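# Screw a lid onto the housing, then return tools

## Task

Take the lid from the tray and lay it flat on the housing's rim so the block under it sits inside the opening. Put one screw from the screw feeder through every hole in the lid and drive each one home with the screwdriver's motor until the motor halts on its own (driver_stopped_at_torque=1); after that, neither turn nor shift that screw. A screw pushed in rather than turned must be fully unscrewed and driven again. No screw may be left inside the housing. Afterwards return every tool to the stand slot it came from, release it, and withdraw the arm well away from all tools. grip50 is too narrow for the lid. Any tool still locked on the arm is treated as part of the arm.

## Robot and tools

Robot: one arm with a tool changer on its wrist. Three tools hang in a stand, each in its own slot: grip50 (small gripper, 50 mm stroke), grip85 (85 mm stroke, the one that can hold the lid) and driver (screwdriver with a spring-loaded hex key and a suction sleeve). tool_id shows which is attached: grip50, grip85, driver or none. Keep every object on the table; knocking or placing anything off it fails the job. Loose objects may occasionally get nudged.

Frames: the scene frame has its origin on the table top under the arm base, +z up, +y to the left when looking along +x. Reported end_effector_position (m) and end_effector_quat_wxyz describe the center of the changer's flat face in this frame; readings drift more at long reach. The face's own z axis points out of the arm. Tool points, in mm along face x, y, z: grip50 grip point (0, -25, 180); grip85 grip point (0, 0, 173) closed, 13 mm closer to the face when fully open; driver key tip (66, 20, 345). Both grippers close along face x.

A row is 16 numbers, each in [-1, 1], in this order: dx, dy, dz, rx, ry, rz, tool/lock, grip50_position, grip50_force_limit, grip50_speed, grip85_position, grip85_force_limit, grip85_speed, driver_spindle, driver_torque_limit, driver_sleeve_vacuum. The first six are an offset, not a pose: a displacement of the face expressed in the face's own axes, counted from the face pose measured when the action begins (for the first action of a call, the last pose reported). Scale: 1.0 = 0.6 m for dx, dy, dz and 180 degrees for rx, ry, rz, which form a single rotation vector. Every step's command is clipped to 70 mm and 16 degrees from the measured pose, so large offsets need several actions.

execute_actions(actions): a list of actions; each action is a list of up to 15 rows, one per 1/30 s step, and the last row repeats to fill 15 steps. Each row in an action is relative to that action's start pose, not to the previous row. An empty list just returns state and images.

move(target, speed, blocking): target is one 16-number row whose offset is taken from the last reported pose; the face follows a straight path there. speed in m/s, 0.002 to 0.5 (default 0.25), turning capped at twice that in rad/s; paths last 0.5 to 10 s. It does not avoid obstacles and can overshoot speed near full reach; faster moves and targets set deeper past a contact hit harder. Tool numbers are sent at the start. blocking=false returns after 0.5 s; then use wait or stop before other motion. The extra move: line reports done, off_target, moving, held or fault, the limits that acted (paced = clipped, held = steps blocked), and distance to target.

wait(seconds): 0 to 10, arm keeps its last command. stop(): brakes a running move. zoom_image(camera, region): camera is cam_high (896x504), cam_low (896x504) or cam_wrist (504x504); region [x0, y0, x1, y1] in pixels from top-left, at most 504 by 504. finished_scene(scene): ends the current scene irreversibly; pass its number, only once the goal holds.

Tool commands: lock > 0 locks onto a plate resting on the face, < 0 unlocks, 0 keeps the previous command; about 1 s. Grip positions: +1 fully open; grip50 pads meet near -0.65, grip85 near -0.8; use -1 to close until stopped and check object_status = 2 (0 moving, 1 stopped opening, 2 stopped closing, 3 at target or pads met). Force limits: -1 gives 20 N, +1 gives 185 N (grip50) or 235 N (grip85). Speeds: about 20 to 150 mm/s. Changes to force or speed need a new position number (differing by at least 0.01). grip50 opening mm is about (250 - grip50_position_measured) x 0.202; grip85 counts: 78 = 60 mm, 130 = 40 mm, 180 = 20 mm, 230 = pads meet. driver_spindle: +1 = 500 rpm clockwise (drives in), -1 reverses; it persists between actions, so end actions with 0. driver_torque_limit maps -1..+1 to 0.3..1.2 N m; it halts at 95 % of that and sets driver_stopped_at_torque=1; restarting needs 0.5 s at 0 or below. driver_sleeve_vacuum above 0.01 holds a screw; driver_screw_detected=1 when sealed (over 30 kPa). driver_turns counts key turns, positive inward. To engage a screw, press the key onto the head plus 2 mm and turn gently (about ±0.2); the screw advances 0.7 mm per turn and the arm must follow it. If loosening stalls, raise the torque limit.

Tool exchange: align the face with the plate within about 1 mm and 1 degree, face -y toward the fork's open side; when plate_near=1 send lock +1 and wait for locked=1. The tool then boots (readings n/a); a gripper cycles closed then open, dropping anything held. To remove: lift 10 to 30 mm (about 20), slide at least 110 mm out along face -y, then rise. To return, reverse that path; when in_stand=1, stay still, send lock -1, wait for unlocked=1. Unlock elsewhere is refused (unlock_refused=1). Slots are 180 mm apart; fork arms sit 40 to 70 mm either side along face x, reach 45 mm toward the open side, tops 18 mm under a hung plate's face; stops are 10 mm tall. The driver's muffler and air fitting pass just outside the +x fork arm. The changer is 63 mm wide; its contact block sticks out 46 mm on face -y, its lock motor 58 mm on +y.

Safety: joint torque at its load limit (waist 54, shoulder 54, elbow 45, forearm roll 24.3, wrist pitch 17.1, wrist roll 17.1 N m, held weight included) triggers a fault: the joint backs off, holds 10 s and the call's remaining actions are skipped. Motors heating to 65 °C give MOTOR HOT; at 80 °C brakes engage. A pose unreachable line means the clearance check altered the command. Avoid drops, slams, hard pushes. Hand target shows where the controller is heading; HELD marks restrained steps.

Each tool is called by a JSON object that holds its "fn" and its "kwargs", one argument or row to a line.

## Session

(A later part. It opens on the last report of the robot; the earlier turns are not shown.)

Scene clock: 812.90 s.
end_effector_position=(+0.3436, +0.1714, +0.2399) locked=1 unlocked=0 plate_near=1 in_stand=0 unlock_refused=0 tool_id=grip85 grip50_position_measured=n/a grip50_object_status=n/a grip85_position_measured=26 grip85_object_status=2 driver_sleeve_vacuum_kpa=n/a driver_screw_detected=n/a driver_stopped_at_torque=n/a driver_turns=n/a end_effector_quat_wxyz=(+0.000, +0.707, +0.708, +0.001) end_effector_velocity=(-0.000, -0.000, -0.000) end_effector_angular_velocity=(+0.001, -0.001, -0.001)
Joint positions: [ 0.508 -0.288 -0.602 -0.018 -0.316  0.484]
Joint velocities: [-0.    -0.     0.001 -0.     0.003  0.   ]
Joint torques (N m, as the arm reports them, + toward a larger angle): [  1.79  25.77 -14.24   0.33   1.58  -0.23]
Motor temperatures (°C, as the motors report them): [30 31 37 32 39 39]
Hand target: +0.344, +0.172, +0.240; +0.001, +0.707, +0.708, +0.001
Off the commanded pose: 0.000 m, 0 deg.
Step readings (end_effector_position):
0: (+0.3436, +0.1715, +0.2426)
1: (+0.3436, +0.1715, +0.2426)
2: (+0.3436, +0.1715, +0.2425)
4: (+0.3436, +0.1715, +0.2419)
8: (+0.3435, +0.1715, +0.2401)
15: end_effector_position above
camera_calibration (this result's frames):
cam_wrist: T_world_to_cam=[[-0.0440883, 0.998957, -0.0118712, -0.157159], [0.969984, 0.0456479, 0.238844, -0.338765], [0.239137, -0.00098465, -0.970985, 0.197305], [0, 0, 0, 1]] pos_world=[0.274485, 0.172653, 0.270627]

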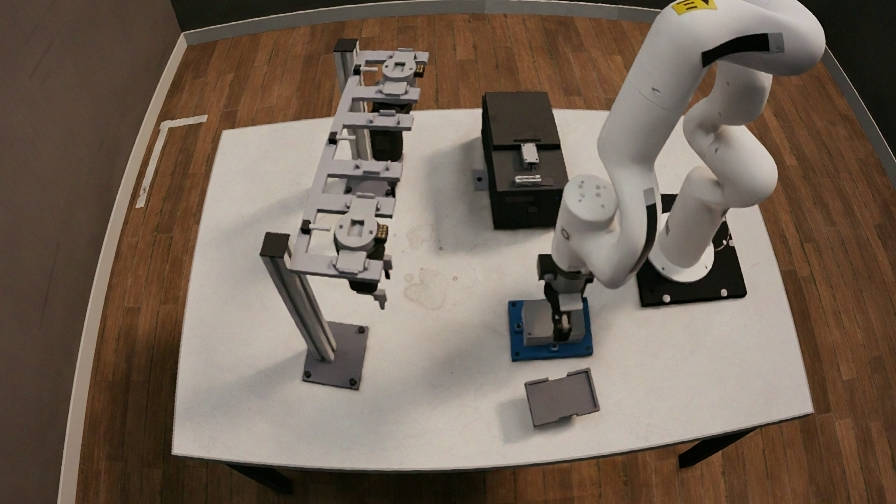

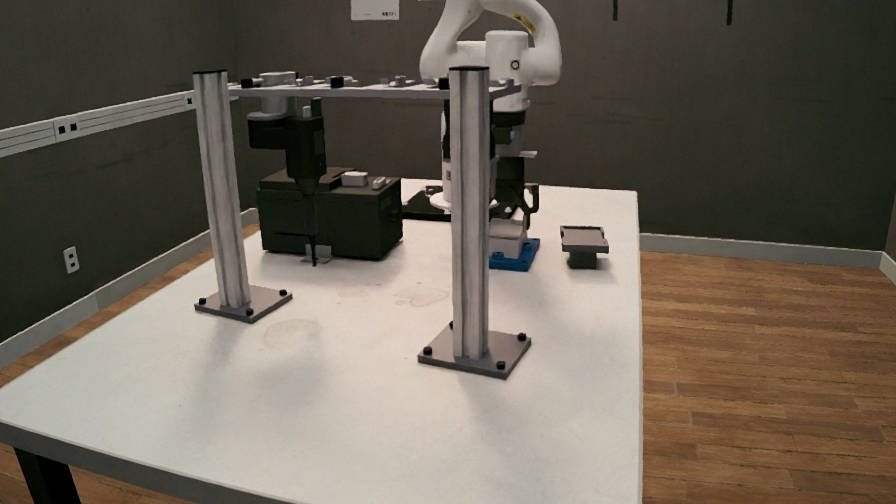

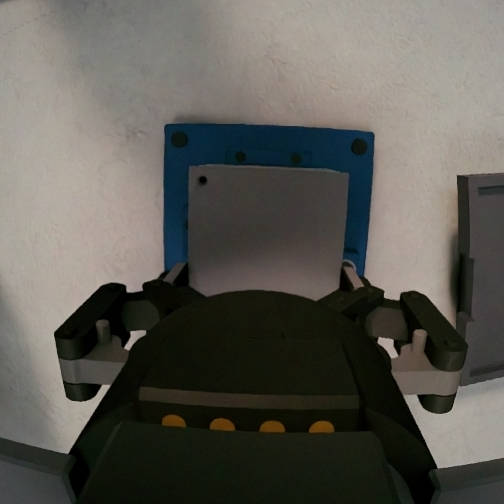

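{"fn": "execute_actions", "kwargs": {
  "actions": [
    [[0,0,-0.001,0,0,0,0,1,0,0,1,-0.3,-0.5,0,0,0]],
    [[0,0,0,0,0,0,0,1,0,0,1,-0.3,-0.5,0,0,0]]
  ]
}}

{"fn": "move", "kwargs": {
  "target": [0,0,-0.25,0,0,0,0,1,0,0,1,-0.3,-0.5,0,0,0],
  "speed": 0.15
}}

Scene clock: 821.17 s.
end_effector_position=(+0.3436, +0.1715, +0.2404) locked=1 unlocked=0 plate_near=1 in_stand=0 unlock_refused=0 tool_id=grip85 grip50_position_measured=n/a grip50_object_status=n/a grip85_position_measured=3 grip85_object_status=3 driver_sleeve_vacuum_kpa=n/a driver_screw_detected=n/a driver_stopped_at_torque=n/a driver_turns=n/a end_effector_quat_wxyz=(+0.001, +0.707, +0.708, +0.001) end_effector_velocity=(+0.000, +0.000, -0.000) end_effector_angular_velocity=(+0.001, -0.002, -0.001)
Joint positions: [ 0.508 -0.287 -0.602 -0.018 -0.317  0.484]
Joint velocities: [-0.     0.     0.    -0.     0.002  0.   ]
Joint torques (N m, as the arm reports them, + toward a larger angle): [ -3.74  29.67 -14.71  -0.33  -0.15  -0.28]
Motor temperatures (°C, as the motors report them): [30 31 37 32 40 39]
Hand target: +0.344, +0.172, +0.240; +0.001, +0.707, +0.708, +0.001
Off the commanded pose: 0.000 m, 0 deg.
Step readings (end_effector_position; steps 1 to 15: 1st action; 16 to 30: 2nd action):
0: (+0.3436, +0.1715, +0.2397)
1: (+0.3436, +0.1715, +0.2397)
2: (+0.3435, +0.1715, +0.2394)
4: (+0.3435, +0.1717, +0.2394)
8: (+0.3438, +0.1718, +0.2400)
15: (+0.3436, +0.1715, +0.2404)
16: (+0.3436, +0.1715, +0.2404)
17: (+0.3436, +0.1715, +0.2404)
19: (+0.3436, +0.1715, +0.2404)
23: (+0.3436, +0.1715, +0.2404)
30: end_effector_position above
camera_calibration (this result's frames):
cam_wrist: T_world_to_cam=[[-0.0441497, 0.998957, -0.0116653, -0.157257], [0.969894, 0.0456586, 0.239209, -0.338962], [0.239492, -0.000753128, -0.970898, 0.197588], [0, 0, 0, 1]] pos_world=[0.274494, 0.172718, 0.271086]

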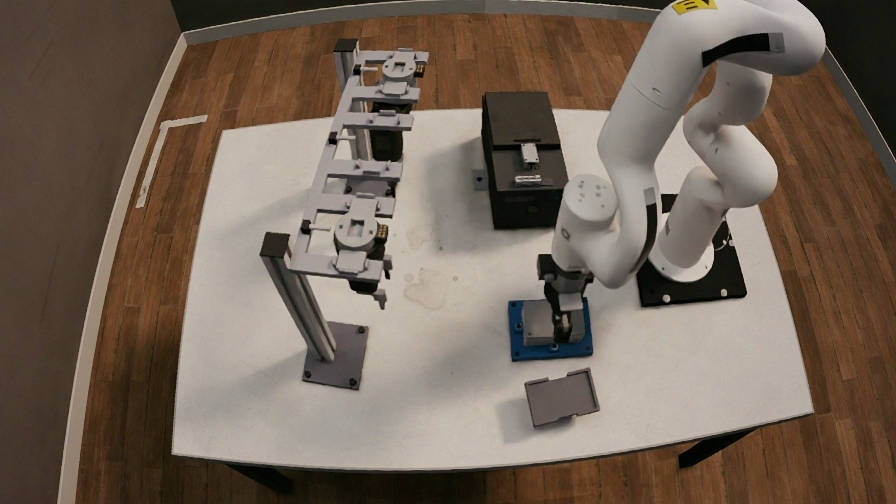

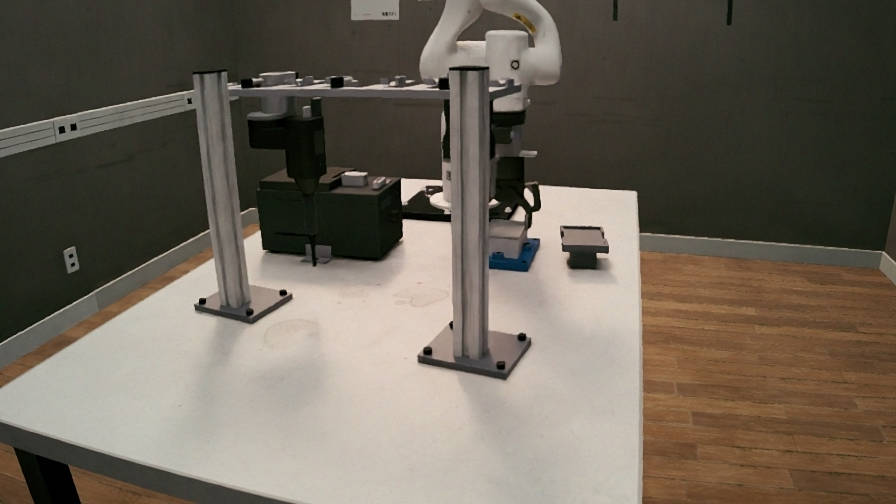

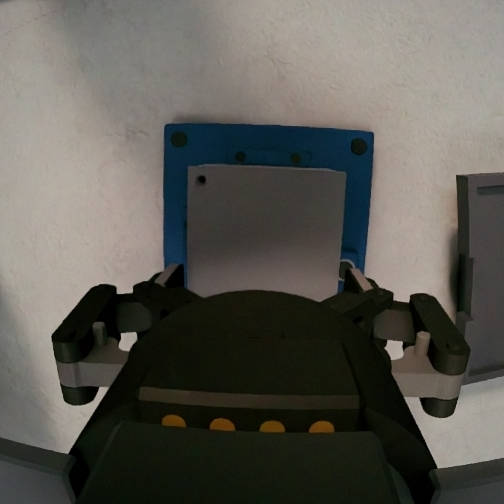

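Scene clock: 822.57 s.
end_effector_position=(+0.3432, +0.1716, +0.3900) locked=1 unlocked=0 plate_near=1 in_stand=0 unlock_refused=0 tool_id=grip85 grip50_position_measured=n/a grip50_object_status=n/a grip85_position_measured=3 grip85_object_status=3 driver_sleeve_vacuum_kpa=n/a driver_screw_detected=n/a driver_stopped_at_torque=n/a driver_turns=n/a end_effector_quat_wxyz=(+0.000, +0.707, +0.708, +0.001) end_effector_velocity=(+0.000, -0.000, +0.001) end_effector_angular_velocity=(-0.001, +0.001, -0.001)
Joint positions: [ 0.51   0.016 -0.695 -0.008 -0.713  0.475]
Joint velocities: [-0.001  0.001 -0.002 -0.    -0.004  0.   ]
Joint torques (N m, as the arm reports them, + toward a larger angle): [ -1.69  23.77 -20.42   0.06  -0.01  -0.28]
Motor temperatures (°C, as the motors report them): [30 31 37 32 40 39]
Hand target: +0.343, +0.172, +0.390; +0.000, +0.707, +0.708, +0.001
Off the commanded pose: 0.000 m, 0 deg.
move: done
camera_calibration (this result's frames):
cam_wrist: T_world_to_cam=[[-0.0444974, 0.998944, -0.0114186, -0.155602], [0.970078, 0.0459367, 0.238406, -0.374218], [0.238679, -0.000468518, -0.971098, 0.343253], [0, 0, 0, 1]] pos_world=[0.274169, 0.172789, 0.420772]

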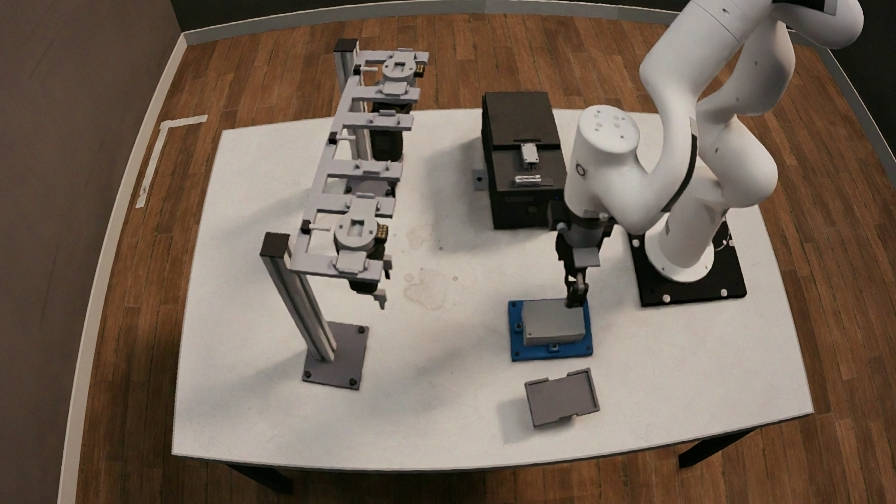

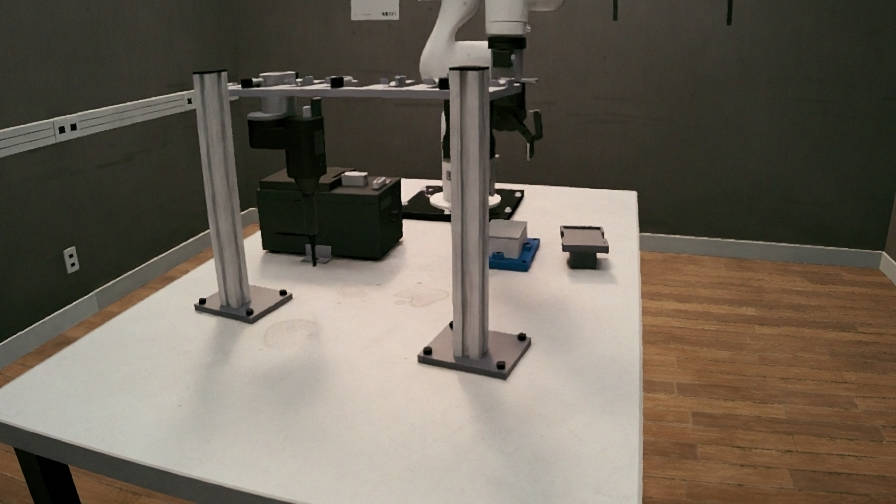

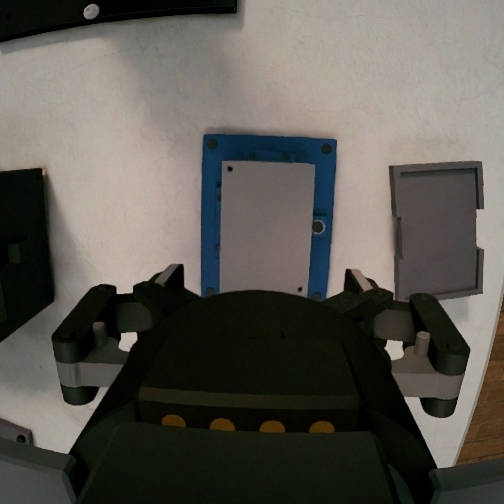

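{"fn": "zoom_image", "kwargs": {
  "camera": "cam_wrist",
  "region": [190, 125, 350, 305]
}}

{"fn": "zoom_image", "kwargs": {
  "camera": "cam_high",
  "region": [500, 280, 610, 370]
}}

Region (190, 125, 350, 305) of cam_wrist's 504x504 image, scaled by 2.800, with more detail than that image has.

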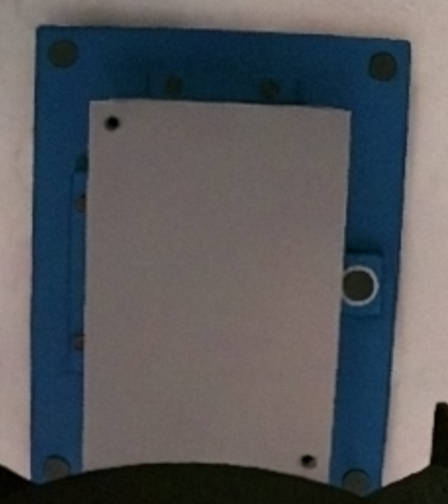

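Region (500, 280, 610, 370) of cam_high's 896x504 image, scaled by 4.582, with more detail than that image has; it fills the top 412 rows of this view, and the rest is white.

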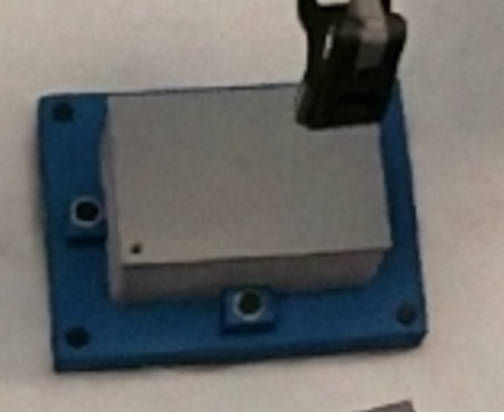

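{"fn": "move", "kwargs": {
  "target": [-0.2578,0.2977,-0.0688,0,0,0.0533,0,1,0,0,1,-0.3,-0.5,0,0,0],
  "speed": 0.3
}}

Scene clock: 843.47 s.
end_effector_position=(+0.5217, +0.0172, +0.4315) locked=1 unlocked=0 plate_near=1 in_stand=0 unlock_refused=0 tool_id=grip85 grip50_position_measured=n/a grip50_object_status=n/a grip85_position_measured=3 grip85_object_status=3 driver_sleeve_vacuum_kpa=n/a driver_screw_detected=n/a driver_stopped_at_torque=n/a driver_turns=n/a end_effector_quat_wxyz=(+0.000, +0.763, +0.646, +0.001) end_effector_velocity=(+0.001, -0.001, +0.000) end_effector_angular_velocity=(-0.000, -0.001, -0.001)
Joint positions: [ 0.079 -0.268 -1.118 -0.008 -0.849  0.21 ]
Joint velocities: [-0.002 -0.003 -0.004 -0.    -0.    -0.001]
Joint torques (N m, as the arm reports them, + toward a larger angle): [ -1.56  40.97 -21.34   0.52  -0.09  -0.27]
Motor temperatures (°C, as the motors report them): [30 31 38 32 39 39]
Hand target: +0.522, +0.017, +0.432; +0.000, +0.763, +0.646, +0.001
Off the commanded pose: 0.000 m, 0 deg.
move: done
camera_calibration (this result's frames):
cam_wrist: T_world_to_cam=[[0.122108, 0.99245, -0.0115237, -0.0797257], [0.964214, -0.115865, 0.238468, -0.544302], [0.235332, -0.0402303, -0.971082, 0.343319], [0, 0, 0, 1]] pos_world=[0.453764, 0.0298698, 0.462271]

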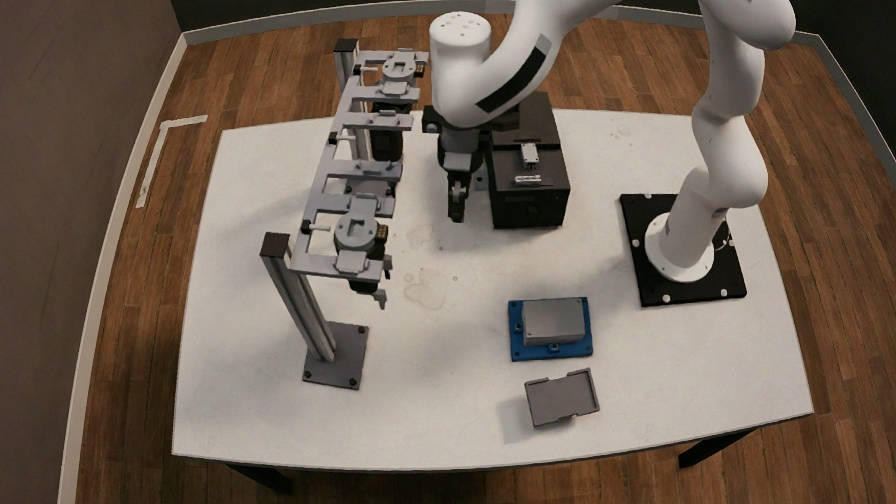

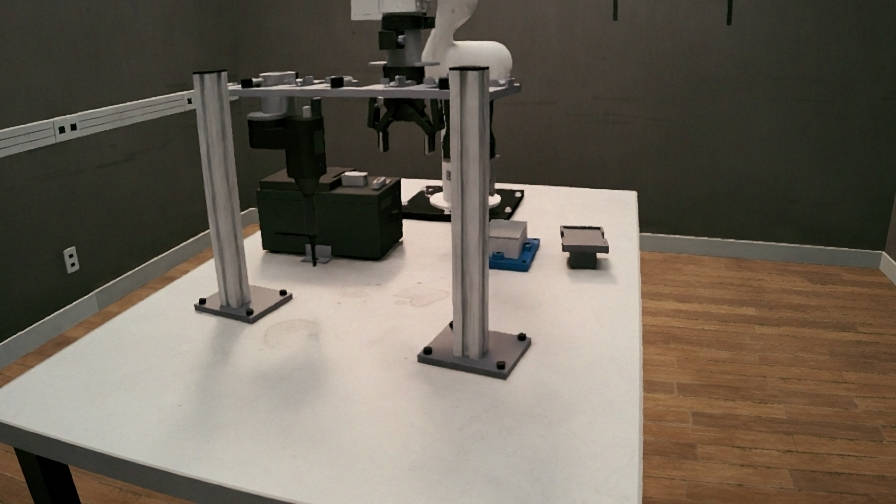

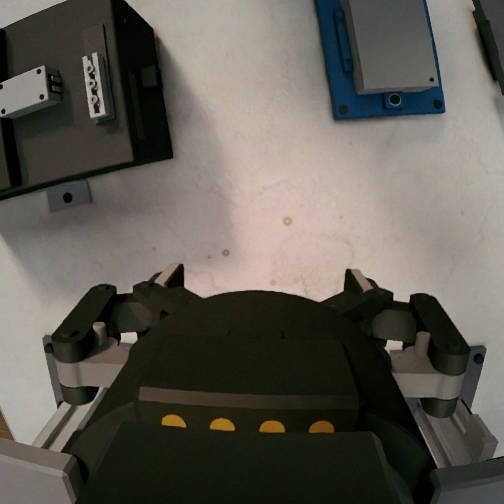

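{"fn": "move", "kwargs": {
  "target": [-0.001,0.2198,0,0,0,0,0,1,0,0,1,-0.3,-0.5,0,0,0],
  "speed": 0.1
}}

Scene clock: 851.93 s.
end_effector_position=(+0.6515, -0.0052, +0.4316) locked=1 unlocked=0 plate_near=1 in_stand=0 unlock_refused=0 tool_id=grip85 grip50_position_measured=n/a grip50_object_status=n/a grip85_position_measured=3 grip85_object_status=3 driver_sleeve_vacuum_kpa=n/a driver_screw_detected=n/a driver_stopped_at_torque=n/a driver_turns=n/a end_effector_quat_wxyz=(+0.000, +0.763, +0.646, +0.001) end_effector_velocity=(+0.001, +0.000, +0.001) end_effector_angular_velocity=(-0.000, -0.001, +0.001)
Joint positions: [ 0.037 -0.586 -1.555 -0.007 -0.969  0.166]
Joint velocities: [ 0.    -0.003 -0.005 -0.    -0.001 -0.001]
Joint torques (N m, as the arm reports them, + toward a larger angle): [ -1.77  59.87 -21.76  -0.05  -0.11  -0.25]
Motor temperatures (°C, as the motors report them): [30 31 38 32 39 39]
Hand target: +0.652, -0.005, +0.432; +0.000, +0.763, +0.646, +0.001
Off the commanded pose: 0.000 m, 0 deg.
move: done
camera_calibration (this result's frames):
cam_wrist: T_world_to_cam=[[0.121916, 0.992474, -0.0114701, -0.0732012], [0.964259, -0.115696, 0.238366, -0.672048], [0.235245, -0.0401209, -0.971108, 0.312036], [0, 0, 0, 1]] pos_world=[0.583548, 0.00741648, 0.462374]

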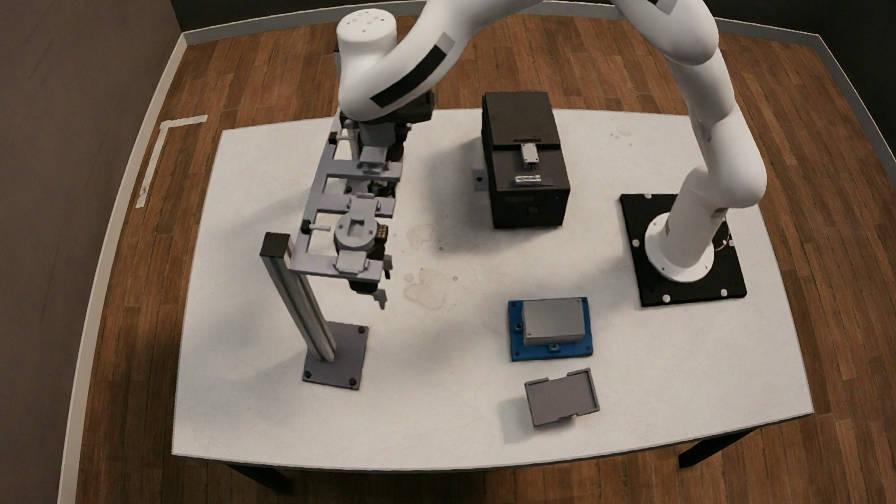

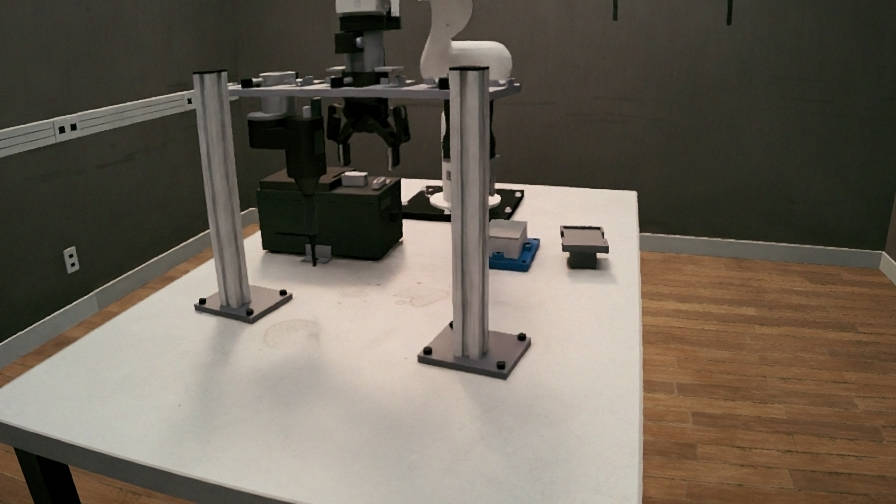

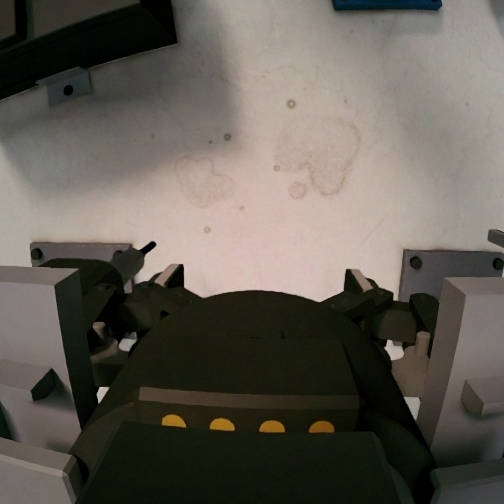

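{"fn": "move", "kwargs": {
  "target": [0,0,0.0335,0,0,0,0,1,0,0,1,-0.3,-0.5,0,0,0],
  "speed": 0.03
}}

Scene clock: 856.60 s.
end_effector_position=(+0.6516, -0.0053, +0.4120) locked=1 unlocked=0 plate_near=1 in_stand=1 unlock_refused=0 tool_id=grip85 grip50_position_measured=n/a grip50_object_status=n/a grip85_position_measured=3 grip85_object_status=3 driver_sleeve_vacuum_kpa=n/a driver_screw_detected=n/a driver_stopped_at_torque=n/a driver_turns=n/a end_effector_quat_wxyz=(+0.000, +0.763, +0.646, +0.001) end_effector_velocity=(+0.000, +0.000, +0.000) end_effector_angular_velocity=(+0.000, -0.001, +0.000)
Joint positions: [ 0.037 -0.6   -1.532 -0.007 -0.93   0.166]
Joint velocities: [ 0.     0.    -0.     0.     0.001  0.   ]
Joint torques (N m, as the arm reports them, + toward a larger angle): [ -1.15  55.01 -20.3    0.15  -0.03  -0.17]
Motor temperatures (°C, as the motors report them): [30 31 38 32 39 39]
Hand target: +0.651, -0.005, +0.411; +0.000, +0.763, +0.646, +0.001
Off the commanded pose: 0.001 m, 0 deg.
move: done
camera_calibration (this result's frames):
cam_wrist: T_world_to_cam=[[0.122104, 0.992452, -0.0113859, -0.0735499], [0.964092, -0.115873, 0.238955, -0.6676], [0.235832, -0.0401543, -0.970964, 0.292541], [0, 0, 0, 1]] pos_world=[0.583618, 0.0073848, 0.442736]

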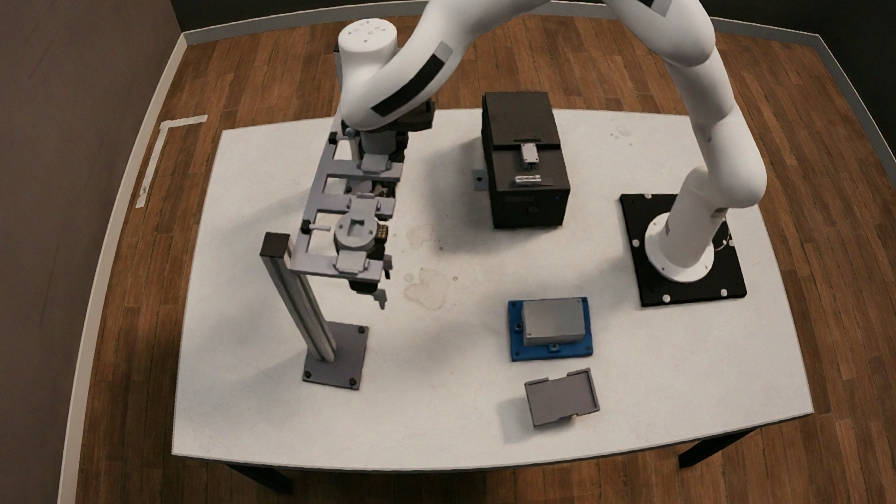

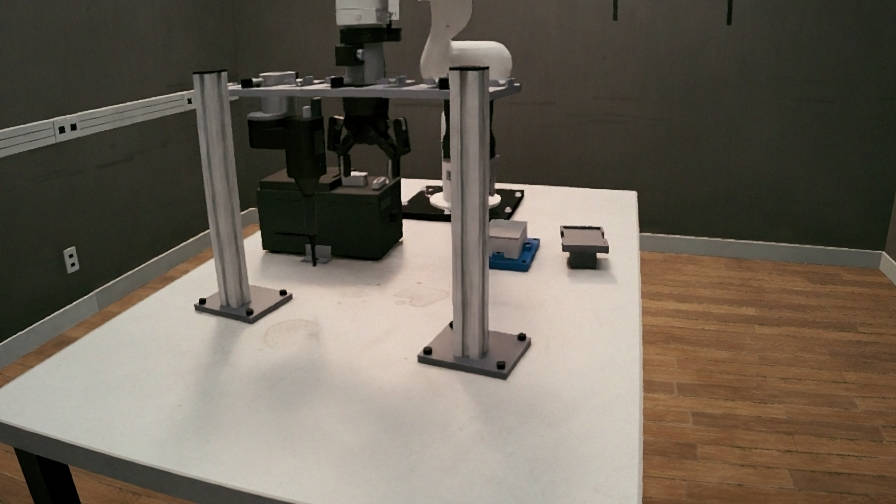

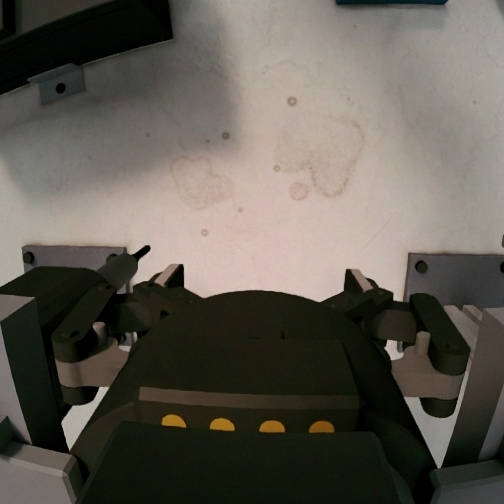

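{"fn": "execute_actions", "kwargs": {
  "actions": [
    [[0,0,0.0015,0,0,0,0,1,0,0,1,-0.3,-0.5,0,0,0]],
    [[0,0,0,0,0,0,-1,1,0,0,1,-0.3,-0.5,0,0,0]],
    [[0,0,0,0,0,0,-1,1,0,0,1,-0.3,-0.5,0,0,0]],
    [[0,0,0,0,0,0,-1,1,0,0,1,-0.3,-0.5,0,0,0]]
  ]
}}

Scene clock: 863.40 s.
end_effector_position=(+0.6515, -0.0052, +0.4112) locked=0 unlocked=1 plate_near=1 in_stand=1 unlock_refused=0 tool_id=none grip50_position_measured=n/a grip50_object_status=n/a grip85_position_measured=n/a grip85_object_status=n/a driver_sleeve_vacuum_kpa=n/a driver_screw_detected=n/a driver_stopped_at_torque=n/a driver_turns=n/a end_effector_quat_wxyz=(+0.000, +0.763, +0.646, +0.001) end_effector_velocity=(+0.000, -0.000, +0.001) end_effector_angular_velocity=(-0.000, +0.001, +0.000)
Joint positions: [ 0.037 -0.601 -1.531 -0.007 -0.929  0.167]
Joint velocities: [-0.     0.    -0.001 -0.    -0.002 -0.   ]
Joint torques (N m, as the arm reports them, + toward a larger angle): [ -0.85  26.24 -10.39  -0.04   0.31  -0.12]
Motor temperatures (°C, as the motors report them): [30 31 38 32 39 39]
Hand target: +0.652, -0.005, +0.411; +0.000, +0.763, +0.646, +0.001
Off the commanded pose: 0.000 m, 0 deg.
Step readings (end_effector_position; steps 1 to 15: 1st action; 16 to 30: 2nd action; 31 to 45: 3rd action; 46 to 60: 4th action):
0: (+0.6515, -0.0052, +0.4116)
1: (+0.6515, -0.0052, +0.4116)
2: (+0.6515, -0.0052, +0.4115)
4: (+0.6515, -0.0052, +0.4115)
8: (+0.6516, -0.0052, +0.4114)
15: (+0.6516, -0.0052, +0.4114)
16: (+0.6515, -0.0052, +0.4111)
17: (+0.6515, -0.0052, +0.4111)
19: (+0.6515, -0.0052, +0.4112)
23: (+0.6515, -0.0052, +0.4112)
30: (+0.6515, -0.0052, +0.4112)
31: (+0.6515, -0.0052, +0.4112)
32: (+0.6515, -0.0052, +0.4112)
34: (+0.6515, -0.0052, +0.4112)
38: (+0.6515, -0.0052, +0.4112)
45: (+0.6515, -0.0052, +0.4112)
46: (+0.6515, -0.0052, +0.4112)
47: (+0.6515, -0.0052, +0.4112)
49: (+0.6515, -0.0052, +0.4112)
53: (+0.6515, -0.0052, +0.4112)
60: end_effector_position above
camera_calibration (this result's frames):
cam_wrist: T_world_to_cam=[[0.122074, 0.992455, -0.011438, -0.073536], [0.964105, -0.115834, 0.238924, -0.667385], [0.235797, -0.040194, -0.970971, 0.291786], [0, 0, 0, 1]] pos_world=[0.583604, 0.00740359, 0.441929]

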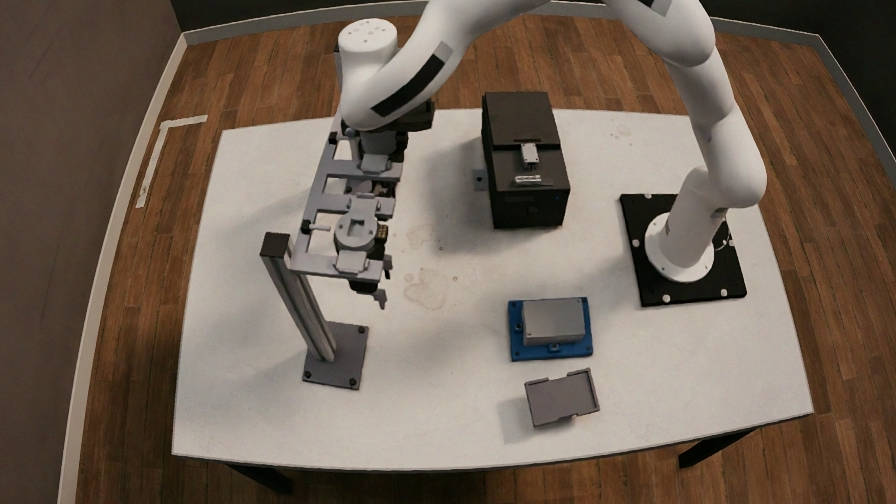

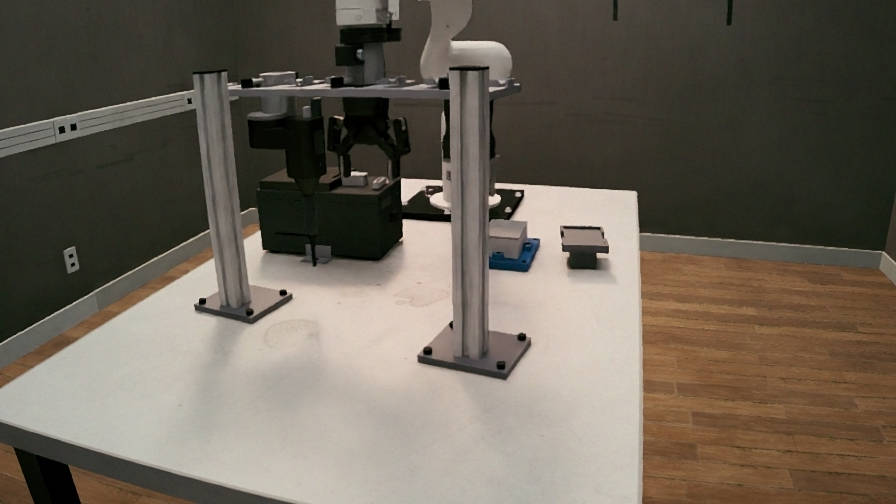

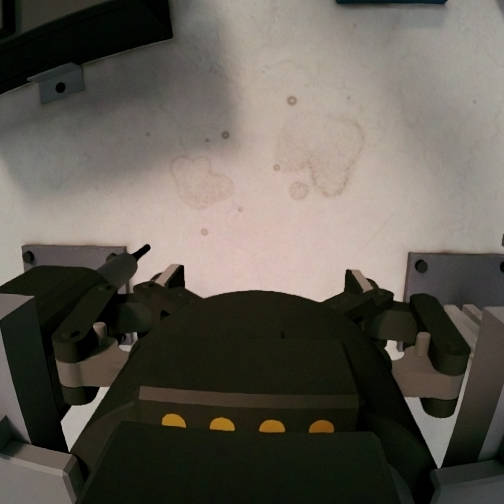

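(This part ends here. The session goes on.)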